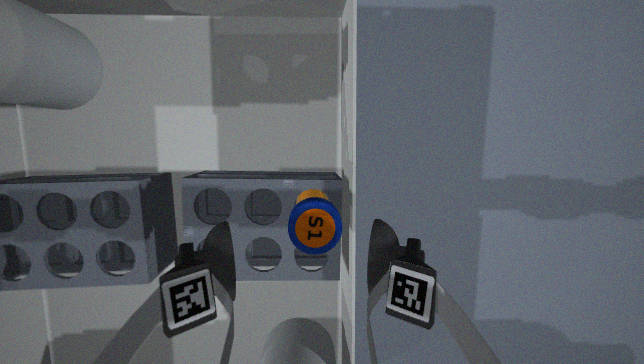

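execute_actions([
  {"r1":{"base":{"translate_m":-0.006},"joints":{"lift_m":1.0,"gripper_m":0.065}}},
], cameras=["r1_head_camera","r1_wrist_camera"])

Scene clock: 86.83 s.
r1.base_odometry: x=+1.024 y=+0.756 heading=+1.339 (m, m, rad; r1's odometry frame)
r1.turned_by_wheels: +0.000 (rad since the last result)
r1.turned_by_imu: -0.001 (rad since the last result)
r1.base_tilt: forward=+0.5 right=+0.2 (deg)
r1.lidar_m: 4.50 2.39 1.80 1.75 1.83 2.57 0.89 0.64 0.96 0.93 0.98 0.86
r1.head_depth_mm: 2508 - 2996 954 734 595 505 / 2511 2823 3009 955 735 598 504 / 2556 - 3024 904 668 590 505 / 2572 2792 3051 911 580 595 505 / 2553 2842 3076 908 731 599 505 / 2586 2828 3088 816 724 599 505 / 2609 2866 3119 956 700 599 506
r1.base_status: done
r1.joint_positions: lift_m=+1.000 arm_m=+0.517 wrist_yaw_rad=+0.002 wrist_pitch_rad=-1.563 wrist_roll_rad=+0.003 gripper_m=+0.065 head_pan_rad=-1.493 head_tilt_rad=-0.606
r1.joint_status: all done
r1.motor_effort: left_wheel=-2(5) right_wheel=+2(5) lift_m=+24(24) arm_m=+3(3) wrist_yaw_rad=-1(2) wrist_pitch_rad=-2(2) wrist_roll_rad=+1(1) gripper_m=+1(47) head_pan_rad=-3(3) head_tilt_rad=+2(1) (%)
r1.hand_pose: x=-0.0217 y=-0.6398 z=+0.8824 quat_wxyz=(+0.502, +0.498, -0.502, -0.499) (m; r1's base frame)
r1.wrist_depth_mm: 244 247 253 255 262 264 269 / 252 256 259 259 268 269 275 / 257 260 261 267 275 278 283 / 258 253 243 243 281 283 287 / 209 219 243 155 286 292 295 / 216 230 252 223 293 297 303 / 280 282 287 290 301 307 309
r2.base_odometry: x=+0.000 y=+0.000 heading=+0.000 (m, m, rad; r2's odometry frame)
r2.turned_by_wheels: +0.000 (rad since the last result)
r2.turned_by_imu: +0.001 (rad since the last result)
r2.base_tilt: forward=-1.7 right=-1.4 (deg)
r2.lidar_m: 0.79 0.79 0.92 1.60 3.12 3.62 3.93 1.33 1.44 2.66 1.57 0.91
r2.head_depth_mm: 872 861 856 847 835 829 823 / 839 834 825 820 810 802 796 / 816 808 801 795 786 778 772 / 792 785 778 772 765 758 753 / 768 760 756 749 740 737 730 / 745 741 732 727 721 714 709 / 724 716 714 711 698 697 690
r2.base_status: not commanded
r2.joint_positions: lift_m=+0.590 arm_m=+0.002 wrist_yaw_rad=+2.971 wrist_pitch_rad=-0.637 wrist_roll_rad=+0.003 gripper_m=+0.037 head_pan_rad=+0.017 head_tilt_rad=+0.008
r2.joint_status: not commanded
r2.motor_effort: left_wheel=+0(0) right_wheel=+0(0) lift_m=+26(27) arm_m=-1(2) wrist_yaw_rad=+0(1) wrist_pitch_rad=+4(3) wrist_roll_rad=+0(0) gripper_m=+0(1) head_pan_rad=+1(1) head_tilt_rad=+2(2) (%)
r2.hand_pose: x=+0.0113 y=+0.0417 z=+0.5568 quat_wxyz=(+0.278, +0.689, +0.163, +0.649) (m; r2's base frame)
r2.wrist_depth_mm: - - - - - 894 693 / - - - - - 923 732 / - - - - - - 795 / - - 918 945 921 926 773 / 876 867 - 834 832 816 784 / 809 780 757 741 - 734 704 / 706 689 - 692 661 657 640
pictures: r1_head_camera (sideways: a quarter turn clockwise sets it upright), r1_wrist_camera
camera_calibration (this result's frames):
r1_head_camera: T_world_to_cam=[[-0.0376776, 0.574275, -0.817795, 1.08762], [0.998628, 0.0514304, -0.00989335, -0.000291325], [0.0363781, -0.817046, -0.575424, 0.708586], [0, 0, 0, 1]] pos_world=[0.0154927, -0.0456282, 1.29718]
r1_wrist_camera: T_world_to_cam=[[-0.999184, 0.00418759, 0.0401774, -0.0651326], [0.00932876, 0.991647, 0.128643, 0.561013], [-0.0393031, 0.128913, -0.990877, 1.11701], [0, 0, 0, 1]] pos_world=[-0.026411, -0.700051, 1.03727]
Images, in order (width x height): r1_head_camera 896x504, r1_wrist_camera 644x364.

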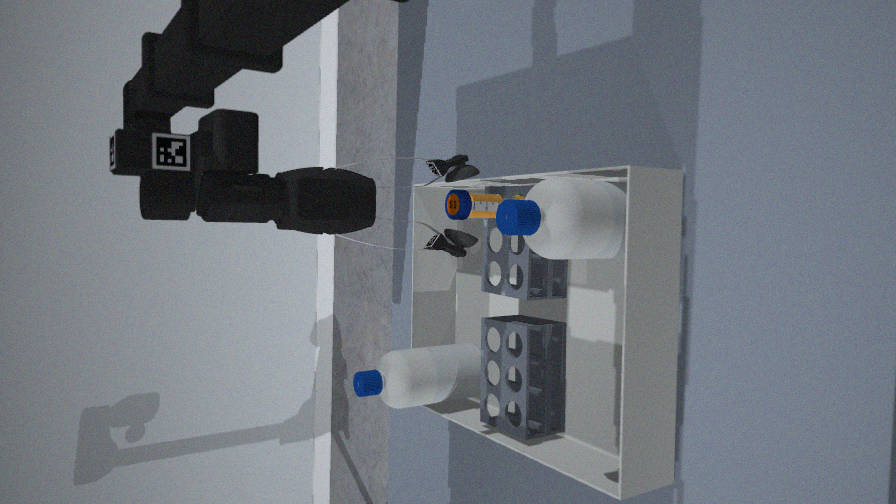

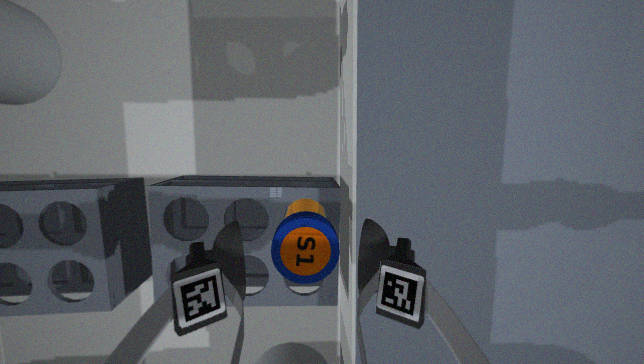

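execute_actions([
  {"r1":{"joints":{"gripper_m":0.01}}},
], cameras=["r1_head_camera","r1_wrist_camera"])

execute_actions([
  {"r1":{"joints":{"lift_m":1.03}}},
], cameras=["r1_head_camera","r1_wrist_camera"])

Scene clock: 90.87 s.
r1.base_odometry: x=+1.024 y=+0.756 heading=+1.339 (m, m, rad; r1's odometry frame)
r1.turned_by_wheels: +0.000 (rad since the last result)
r1.turned_by_imu: -0.001 (rad since the last result)
r1.base_tilt: forward=+0.6 right=+0.2 (deg)
r1.lidar_m: 4.49 2.38 1.80 1.74 1.83 2.56 0.89 0.64 0.96 0.93 0.98 0.85
r1.head_depth_mm: 2499 - 3017 952 732 596 505 / 2534 2906 3025 952 736 599 504 / 2528 - 3038 906 670 591 505 / 2509 2830 3068 912 581 593 505 / 2597 2828 3078 910 734 599 505 / 2592 2883 3061 817 723 598 505 / 2634 2868 3103 959 700 600 505
r1.base_status: not commanded
r1.joint_positions: lift_m=+1.000 arm_m=+0.517 wrist_yaw_rad=+0.002 wrist_pitch_rad=-1.563 wrist_roll_rad=+0.003 gripper_m=+0.010 head_pan_rad=-1.493 head_tilt_rad=-0.606
r1.joint_status: all done
r1.motor_effort: left_wheel=-2(2) right_wheel=+2(3) lift_m=+24(24) arm_m=+3(3) wrist_yaw_rad=-1(2) wrist_pitch_rad=-2(2) wrist_roll_rad=+0(0) gripper_m=-10(83) head_pan_rad=-3(3) head_tilt_rad=+2(2) (%)
r1.hand_pose: x=-0.0217 y=-0.6398 z=+0.8824 quat_wxyz=(+0.502, +0.498, -0.502, -0.499) (m; r1's base frame)
r1.wrist_depth_mm: 243 250 253 255 261 265 268 / 251 252 256 260 268 271 275 / 256 258 264 266 272 278 280 / 255 254 241 244 280 285 289 / 210 217 216 155 286 292 293 / 214 233 - 223 293 299 302 / 278 283 287 290 301 303 314
r2.base_odometry: x=+0.000 y=+0.000 heading=+0.000 (m, m, rad; r2's odometry frame)
r2.turned_by_wheels: +0.000 (rad since the last result)
r2.turned_by_imu: +0.001 (rad since the last result)
r2.base_tilt: forward=-1.7 right=-1.3 (deg)
r2.lidar_m: 0.79 0.79 0.92 1.60 3.12 3.62 3.93 1.33 1.44 2.67 1.58 0.91
r2.head_depth_mm: 868 863 851 843 838 832 823 / 843 834 826 816 808 805 796 / 813 806 800 793 787 781 770 / 790 784 779 769 762 758 751 / 766 760 755 747 739 735 728 / 744 739 732 726 722 715 709 / 724 718 713 707 702 694 694
r2.base_status: not commanded
r2.joint_positions: lift_m=+0.590 arm_m=+0.002 wrist_yaw_rad=+2.971 wrist_pitch_rad=-0.637 wrist_roll_rad=+0.003 gripper_m=+0.037 head_pan_rad=+0.017 head_tilt_rad=+0.008
r2.joint_status: not commanded
r2.motor_effort: left_wheel=+0(0) right_wheel=+0(0) lift_m=+26(26) arm_m=-1(1) wrist_yaw_rad=+1(1) wrist_pitch_rad=+4(3) wrist_roll_rad=+0(0) gripper_m=+0(0) head_pan_rad=+0(1) head_tilt_rad=+1(2) (%)
r2.hand_pose: x=+0.0113 y=+0.0417 z=+0.5568 quat_wxyz=(+0.278, +0.689, +0.163, +0.649) (m; r2's base frame)
r2.wrist_depth_mm: - - - - - 875 702 / - - - - - 945 730 / - - - - - - 774 / - - 957 959 927 893 796 / 872 846 - 845 827 812 779 / 789 782 771 730 - 728 699 / 703 688 - 689 648 653 628
pictures: r1_head_camera (sideways: a quarter turn clockwise sets it upright), r1_wrist_camera
camera_calibration (this result's frames):
r1_head_camera: T_world_to_cam=[[-0.0376776, 0.574275, -0.817795, 1.08762], [0.998628, 0.0514304, -0.00989336, -0.000291321], [0.036378, -0.817046, -0.575424, 0.708586], [0, 0, 0, 1]] pos_world=[0.0154927, -0.0456282, 1.29718]
r1_wrist_camera: T_world_to_cam=[[-0.999184, 0.00418781, 0.0401774, -0.0651324], [0.00932897, 0.991647, 0.128643, 0.561013], [-0.039303, 0.128913, -0.990877, 1.11701], [0, 0, 0, 1]] pos_world=[-0.0264111, -0.700051, 1.03727]
Images, in order (width x height): r1_head_camera 896x504, r1_wrist_camera 644x364.

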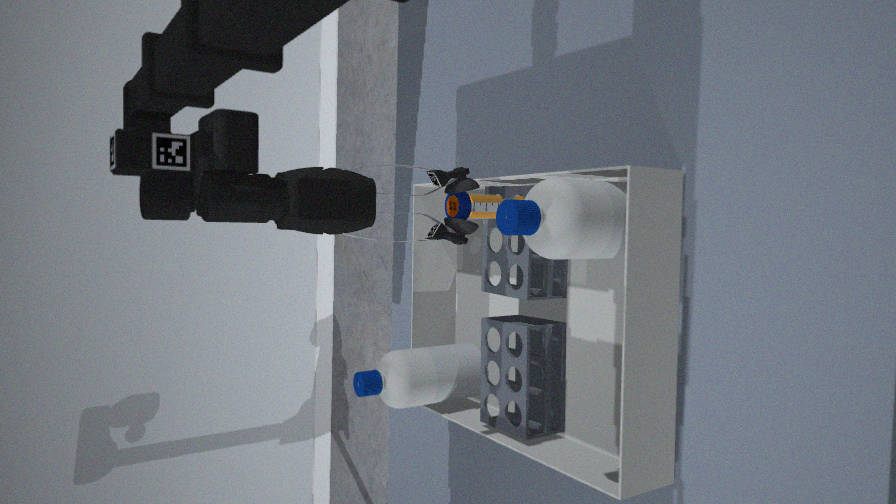

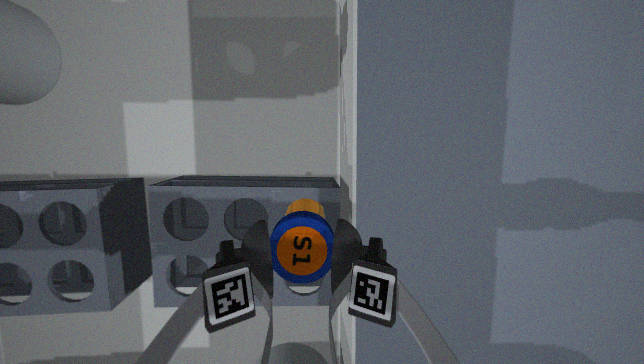

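Scene clock: 91.93 s.
r1.base_odometry: x=+1.024 y=+0.756 heading=+1.339 (m, m, rad; r1's odometry frame)
r1.turned_by_wheels: +0.000 (rad since the last result)
r1.turned_by_imu: +0.000 (rad since the last result)
r1.base_tilt: forward=+0.5 right=+0.2 (deg)
r1.lidar_m: 4.49 2.39 1.80 1.75 1.83 2.56 0.89 0.64 0.96 0.93 0.98 0.86
r1.head_depth_mm: 2485 2834 2985 954 734 598 504 / 2471 2840 3025 955 734 596 504 / 2539 - 2927 878 671 591 505 / 2568 2859 3059 913 579 594 504 / 2576 2871 3066 909 734 598 505 / 2586 2890 3097 818 723 599 505 / 2591 2882 3098 959 700 599 506
r1.base_status: not commanded
r1.joint_positions: lift_m=+1.030 arm_m=+0.517 wrist_yaw_rad=+0.002 wrist_pitch_rad=-1.563 wrist_roll_rad=+0.003 gripper_m=+0.010 head_pan_rad=-1.493 head_tilt_rad=-0.606
r1.joint_status: all done
r1.motor_effort: left_wheel=-2(2) right_wheel=+3(2) lift_m=+31(34) arm_m=+3(3) wrist_yaw_rad=-2(1) wrist_pitch_rad=-2(2) wrist_roll_rad=+0(0) gripper_m=-9(7) head_pan_rad=-3(3) head_tilt_rad=+2(2) (%)
r1.hand_pose: x=-0.0217 y=-0.6398 z=+0.9121 quat_wxyz=(+0.502, +0.498, -0.502, -0.499) (m; r1's base frame)
r1.wrist_depth_mm: 265 278 282 284 287 296 298 / 252 282 286 291 296 300 305 / 285 286 294 298 303 307 310 / 287 277 293 245 310 316 316 / 240 253 257 154 317 321 330 / 296 304 - 252 324 332 334 / 308 312 318 308 333 336 344
r2.base_odometry: x=+0.000 y=+0.000 heading=+0.000 (m, m, rad; r2's odometry frame)
r2.turned_by_wheels: +0.000 (rad since the last result)
r2.turned_by_imu: +0.000 (rad since the last result)
r2.base_tilt: forward=-1.7 right=-1.4 (deg)
r2.lidar_m: 0.79 0.79 0.92 1.60 3.11 3.62 3.90 1.33 1.44 2.66 1.57 0.91
r2.head_depth_mm: 871 861 850 849 838 831 825 / 840 833 822 818 811 805 799 / 813 809 803 794 785 776 773 / 791 783 776 768 763 758 751 / 765 760 753 747 739 735 730 / 747 740 733 728 718 712 712 / 726 718 712 708 701 700 689
r2.base_status: not commanded
r2.joint_positions: lift_m=+0.590 arm_m=+0.002 wrist_yaw_rad=+2.971 wrist_pitch_rad=-0.637 wrist_roll_rad=+0.003 gripper_m=+0.037 head_pan_rad=+0.017 head_tilt_rad=+0.008
r2.joint_status: not commanded
r2.motor_effort: left_wheel=+0(0) right_wheel=+0(0) lift_m=+27(26) arm_m=-1(0) wrist_yaw_rad=+0(0) wrist_pitch_rad=+3(4) wrist_roll_rad=+0(0) gripper_m=+0(0) head_pan_rad=+1(0) head_tilt_rad=+1(2) (%)
r2.hand_pose: x=+0.0113 y=+0.0417 z=+0.5568 quat_wxyz=(+0.278, +0.689, +0.163, +0.649) (m; r2's base frame)
r2.wrist_depth_mm: - - - - - 883 695 / - - - - - 930 720 / - - - - - - 754 / - - 963 956 930 902 793 / 874 864 - 839 840 808 780 / 781 772 764 749 - 714 715 / 684 676 - 686 653 654 649
pictures: r1_head_camera (sideways: a quarter turn clockwise sets it upright), r1_wrist_camera
camera_calibration (this result's frames):
r1_head_camera: T_world_to_cam=[[-0.0376776, 0.574275, -0.817795, 1.08762], [0.998628, 0.0514303, -0.00989335, -0.000291326], [0.036378, -0.817046, -0.575424, 0.708586], [0, 0, 0, 1]] pos_world=[0.0154927, -0.0456282, 1.29718]
r1_wrist_camera: T_world_to_cam=[[-0.999184, 0.00418801, 0.0401774, -0.0663249], [0.00932918, 0.991647, 0.128643, 0.557195], [-0.039303, 0.128913, -0.990877, 1.14642], [0, 0, 0, 1]] pos_world=[-0.0264111, -0.700051, 1.06695]
Images, in order (width x height): r1_head_camera 896x504, r1_wrist_camera 644x364.

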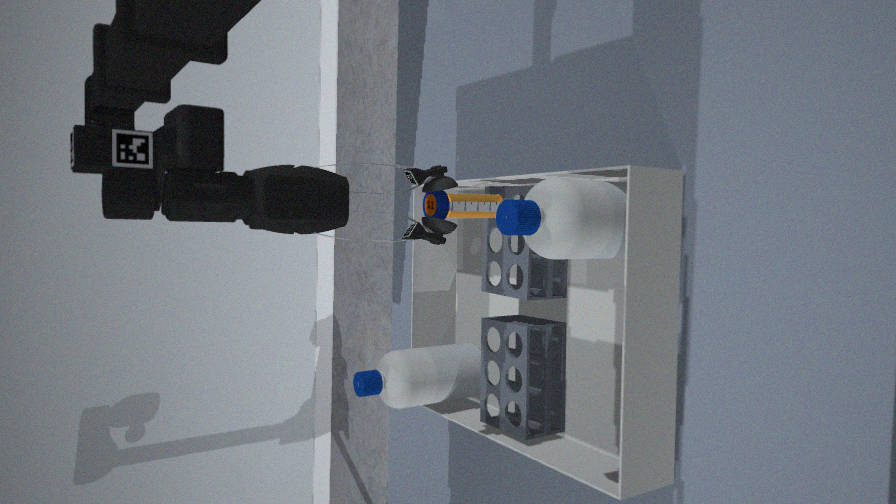

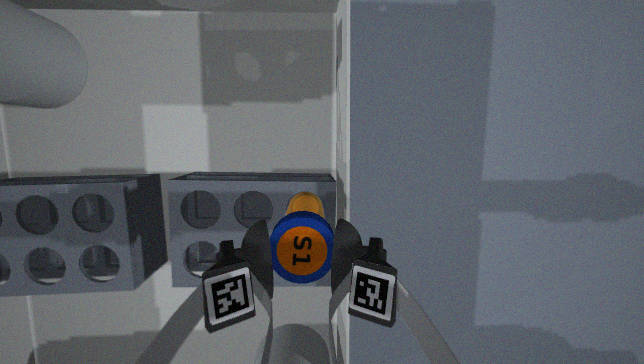

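execute_actions([
  {"r1":{"joints":{"lift_m":1.1,"gripper_m":0.0}}},
], cameras=["r1_head_camera"])

execute_actions([
  {"r1":{"base":{"translate_m":-0.015}}},
], cameras=["r1_head_camera","r1_wrist_camera"])

Scene clock: 96.03 s.
r1.base_odometry: x=+1.024 y=+0.756 heading=+1.339 (m, m, rad; r1's odometry frame)
r1.turned_by_wheels: +0.000 (rad since the last result)
r1.turned_by_imu: -0.001 (rad since the last result)
r1.base_tilt: forward=+0.5 right=+0.2 (deg)
r1.lidar_m: 4.50 2.39 1.80 1.75 1.83 2.57 0.89 0.65 0.96 0.93 0.98 0.86
r1.head_depth_mm: 2558 2733 2979 951 733 597 504 / 2520 2758 3026 954 733 598 504 / - 2774 3075 877 668 592 503 / 2555 2811 3038 907 581 593 504 / 2560 2880 3105 910 733 598 505 / 2590 2825 3039 818 720 599 505 / 2596 2866 3135 960 700 600 505
r1.base_status: not commanded
r1.joint_positions: lift_m=+1.100 arm_m=+0.517 wrist_yaw_rad=+0.002 wrist_pitch_rad=-1.563 wrist_roll_rad=+0.003 gripper_m=+0.001 head_pan_rad=-1.493 head_tilt_rad=-0.606
r1.joint_status: all done
r1.motor_effort: left_wheel=-2(2) right_wheel=+2(2) lift_m=+31(30) arm_m=+3(3) wrist_yaw_rad=-1(1) wrist_pitch_rad=-3(2) wrist_roll_rad=+0(1) gripper_m=-12(58) head_pan_rad=-4(3) head_tilt_rad=+2(2) (%)
r1.hand_pose: x=-0.0217 y=-0.6398 z=+0.9821 quat_wxyz=(+0.502, +0.498, -0.502, -0.499) (m; r1's base frame)
r1.wrist_depth_mm: 264 336 346 349 358 364 367 / 251 348 353 356 364 366 376 / 329 356 357 364 368 377 388 / 306 331 344 339 385 388 399 / 308 315 320 154 394 397 401 / 342 379 - 359 403 402 413 / 350 384 396 331 405 422 426
r2.base_odometry: x=+0.000 y=+0.000 heading=+0.000 (m, m, rad; r2's odometry frame)
r2.turned_by_wheels: +0.000 (rad since the last result)
r2.turned_by_imu: +0.001 (rad since the last result)
r2.base_tilt: forward=-1.7 right=-1.4 (deg)
r2.lidar_m: 0.79 0.79 0.92 1.60 3.12 3.65 3.91 1.33 1.44 2.66 1.57 0.91
r2.head_depth_mm: 873 865 852 847 838 830 821 / 843 833 824 819 814 805 796 / 812 809 801 795 788 782 775 / 790 784 777 771 764 756 752 / 767 761 754 748 741 734 730 / 743 739 733 726 720 713 708 / 722 717 712 705 701 694 690
r2.base_status: not commanded
r2.joint_positions: lift_m=+0.590 arm_m=+0.002 wrist_yaw_rad=+2.971 wrist_pitch_rad=-0.637 wrist_roll_rad=+0.003 gripper_m=+0.037 head_pan_rad=+0.017 head_tilt_rad=+0.008
r2.joint_status: not commanded
r2.motor_effort: left_wheel=+0(0) right_wheel=+0(0) lift_m=+26(27) arm_m=-1(0) wrist_yaw_rad=+0(0) wrist_pitch_rad=+4(3) wrist_roll_rad=+0(0) gripper_m=+0(0) head_pan_rad=+1(1) head_tilt_rad=+1(2) (%)
r2.hand_pose: x=+0.0113 y=+0.0417 z=+0.5568 quat_wxyz=(+0.278, +0.689, +0.163, +0.649) (m; r2's base frame)
r2.wrist_depth_mm: - - - - - 894 694 / - - - - - 958 725 / - - - - - - 777 / - - 943 929 922 921 805 / 877 875 - 822 816 810 770 / 777 756 756 737 - 726 702 / 707 701 - 679 652 650 639
pictures: r1_head_camera (sideways: a quarter turn clockwise sets it upright)
camera_calibration (this result's frames):
r1_head_camera: T_world_to_cam=[[-0.0376775, 0.574275, -0.817795, 1.08762], [0.998628, 0.0514302, -0.00989335, -0.000291328], [0.0363779, -0.817046, -0.575424, 0.708586], [0, 0, 0, 1]] pos_world=[0.0154927, -0.0456282, 1.29718]
Images, in order (width x height): r1_head_camera 896x504.

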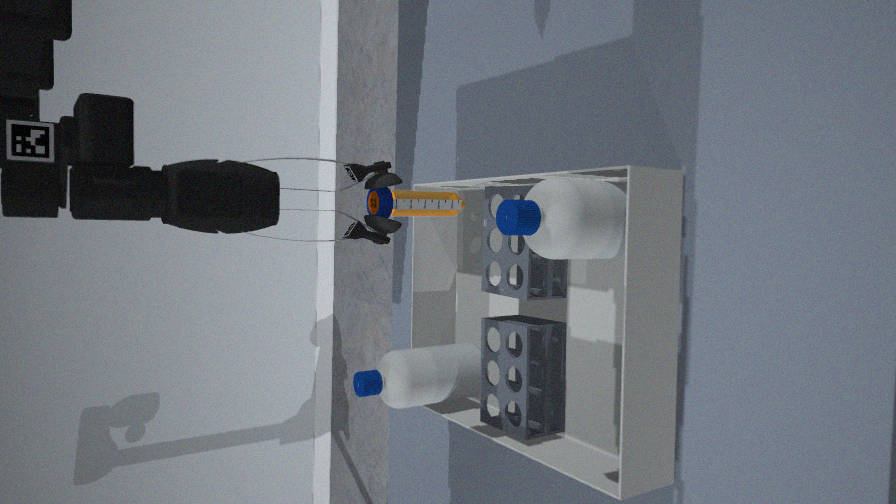

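Scene clock: 97.40 s.
r1.base_odometry: x=+1.020 y=+0.742 heading=+1.339 (m, m, rad; r1's odometry frame)
r1.turned_by_wheels: +0.000 (rad since the last result)
r1.turned_by_imu: +0.000 (rad since the last result)
r1.base_tilt: forward=+0.6 right=+0.2 (deg)
r1.lidar_m: 4.51 2.40 1.80 1.75 1.83 2.56 0.89 0.63 0.96 0.93 0.98 0.87
r1.head_depth_mm: 2576 2794 2972 958 731 596 503 / 2565 2782 3045 958 732 599 504 / - 2783 3073 880 709 598 504 / 2570 2845 3081 916 574 593 504 / 2567 2810 3104 912 725 599 505 / 2604 2855 3059 821 724 599 506 / 2592 2857 3106 962 697 600 507
r1.base_status: done
r1.joint_positions: lift_m=+1.100 arm_m=+0.517 wrist_yaw_rad=+0.002 wrist_pitch_rad=-1.563 wrist_roll_rad=+0.003 gripper_m=+0.001 head_pan_rad=-1.493 head_tilt_rad=-0.606
r1.joint_status: not commanded
r1.motor_effort: left_wheel=-2(6) right_wheel=+3(6) lift_m=+31(32) arm_m=+3(3) wrist_yaw_rad=-1(1) wrist_pitch_rad=-2(2) wrist_roll_rad=+0(0) gripper_m=-11(11) head_pan_rad=-3(3) head_tilt_rad=+1(2) (%)
r1.hand_pose: x=-0.0217 y=-0.6398 z=+0.9821 quat_wxyz=(+0.502, +0.498, -0.502, -0.499) (m; r1's base frame)
r1.wrist_depth_mm: 284 339 341 349 361 364 370 / 269 343 353 357 361 365 378 / 349 357 356 365 369 376 387 / 332 337 339 372 385 388 397 / 307 313 317 154 390 395 405 / 357 377 - 326 400 407 417 / 354 383 386 342 412 423 431
r2.base_odometry: x=+0.000 y=+0.000 heading=+0.000 (m, m, rad; r2's odometry frame)
r2.turned_by_wheels: +0.000 (rad since the last result)
r2.turned_by_imu: +0.000 (rad since the last result)
r2.base_tilt: forward=-1.7 right=-1.3 (deg)
r2.lidar_m: 0.79 0.79 0.92 1.60 3.11 3.62 3.90 1.33 1.45 2.66 1.57 0.91
r2.head_depth_mm: 869 860 853 844 837 829 822 / 842 834 825 816 810 806 798 / 816 804 799 793 786 779 774 / 791 780 778 767 762 759 752 / 766 761 754 748 741 735 729 / 744 737 732 726 723 713 711 / 726 716 713 707 702 696 690
r2.base_status: not commanded
r2.joint_positions: lift_m=+0.590 arm_m=+0.002 wrist_yaw_rad=+2.971 wrist_pitch_rad=-0.637 wrist_roll_rad=+0.003 gripper_m=+0.037 head_pan_rad=+0.017 head_tilt_rad=+0.008
r2.joint_status: not commanded
r2.motor_effort: left_wheel=+1(0) right_wheel=+1(1) lift_m=+27(26) arm_m=+0(1) wrist_yaw_rad=+0(1) wrist_pitch_rad=+4(3) wrist_roll_rad=+0(0) gripper_m=+0(0) head_pan_rad=+1(0) head_tilt_rad=+0(3) (%)
r2.hand_pose: x=+0.0113 y=+0.0417 z=+0.5568 quat_wxyz=(+0.278, +0.689, +0.163, +0.649) (m; r2's base frame)
r2.wrist_depth_mm: - - - - - 895 701 / - - - - - 928 733 / - - - - - - 751 / - - 966 934 927 904 795 / 911 853 - 820 851 816 783 / 765 768 750 742 - 715 710 / 695 686 - 703 654 646 641
pictures: r1_head_camera (sideways: a quarter turn clockwise sets it upright), r1_wrist_camera
camera_calibration (this result's frames):
r1_head_camera: T_world_to_cam=[[-0.0376774, 0.574275, -0.817795, 1.08762], [0.998628, 0.0514299, -0.00989335, -0.000291326], [0.0363777, -0.817046, -0.575424, 0.708586], [0, 0, 0, 1]] pos_world=[0.0154927, -0.0456282, 1.29718]
r1_wrist_camera: T_world_to_cam=[[-0.999184, 0.00418773, 0.0401774, -0.0691377], [0.0093289, 0.991647, 0.128643, 0.548189], [-0.0393031, 0.128913, -0.990877, 1.21579], [0, 0, 0, 1]] pos_world=[-0.0264111, -0.700051, 1.13695]
Images, in order (width x height): r1_head_camera 896x504, r1_wrist_camera 644x364.

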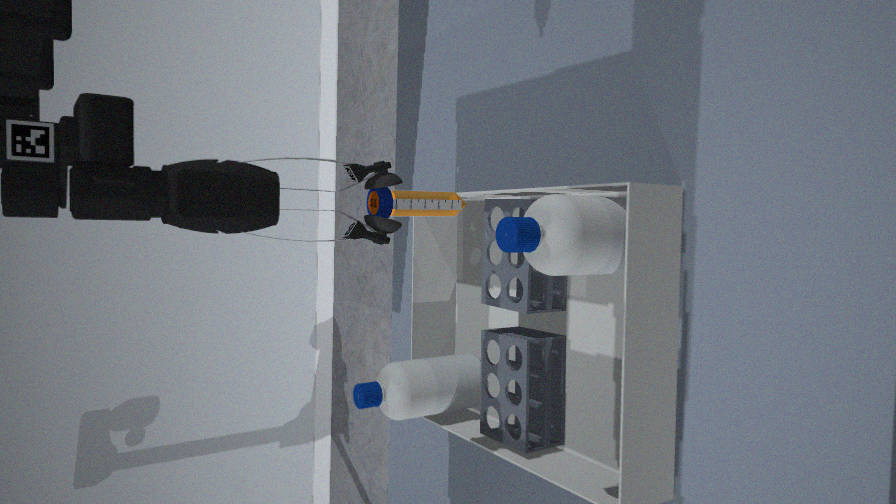

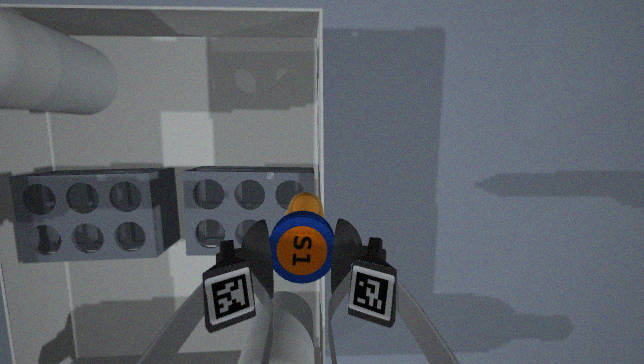

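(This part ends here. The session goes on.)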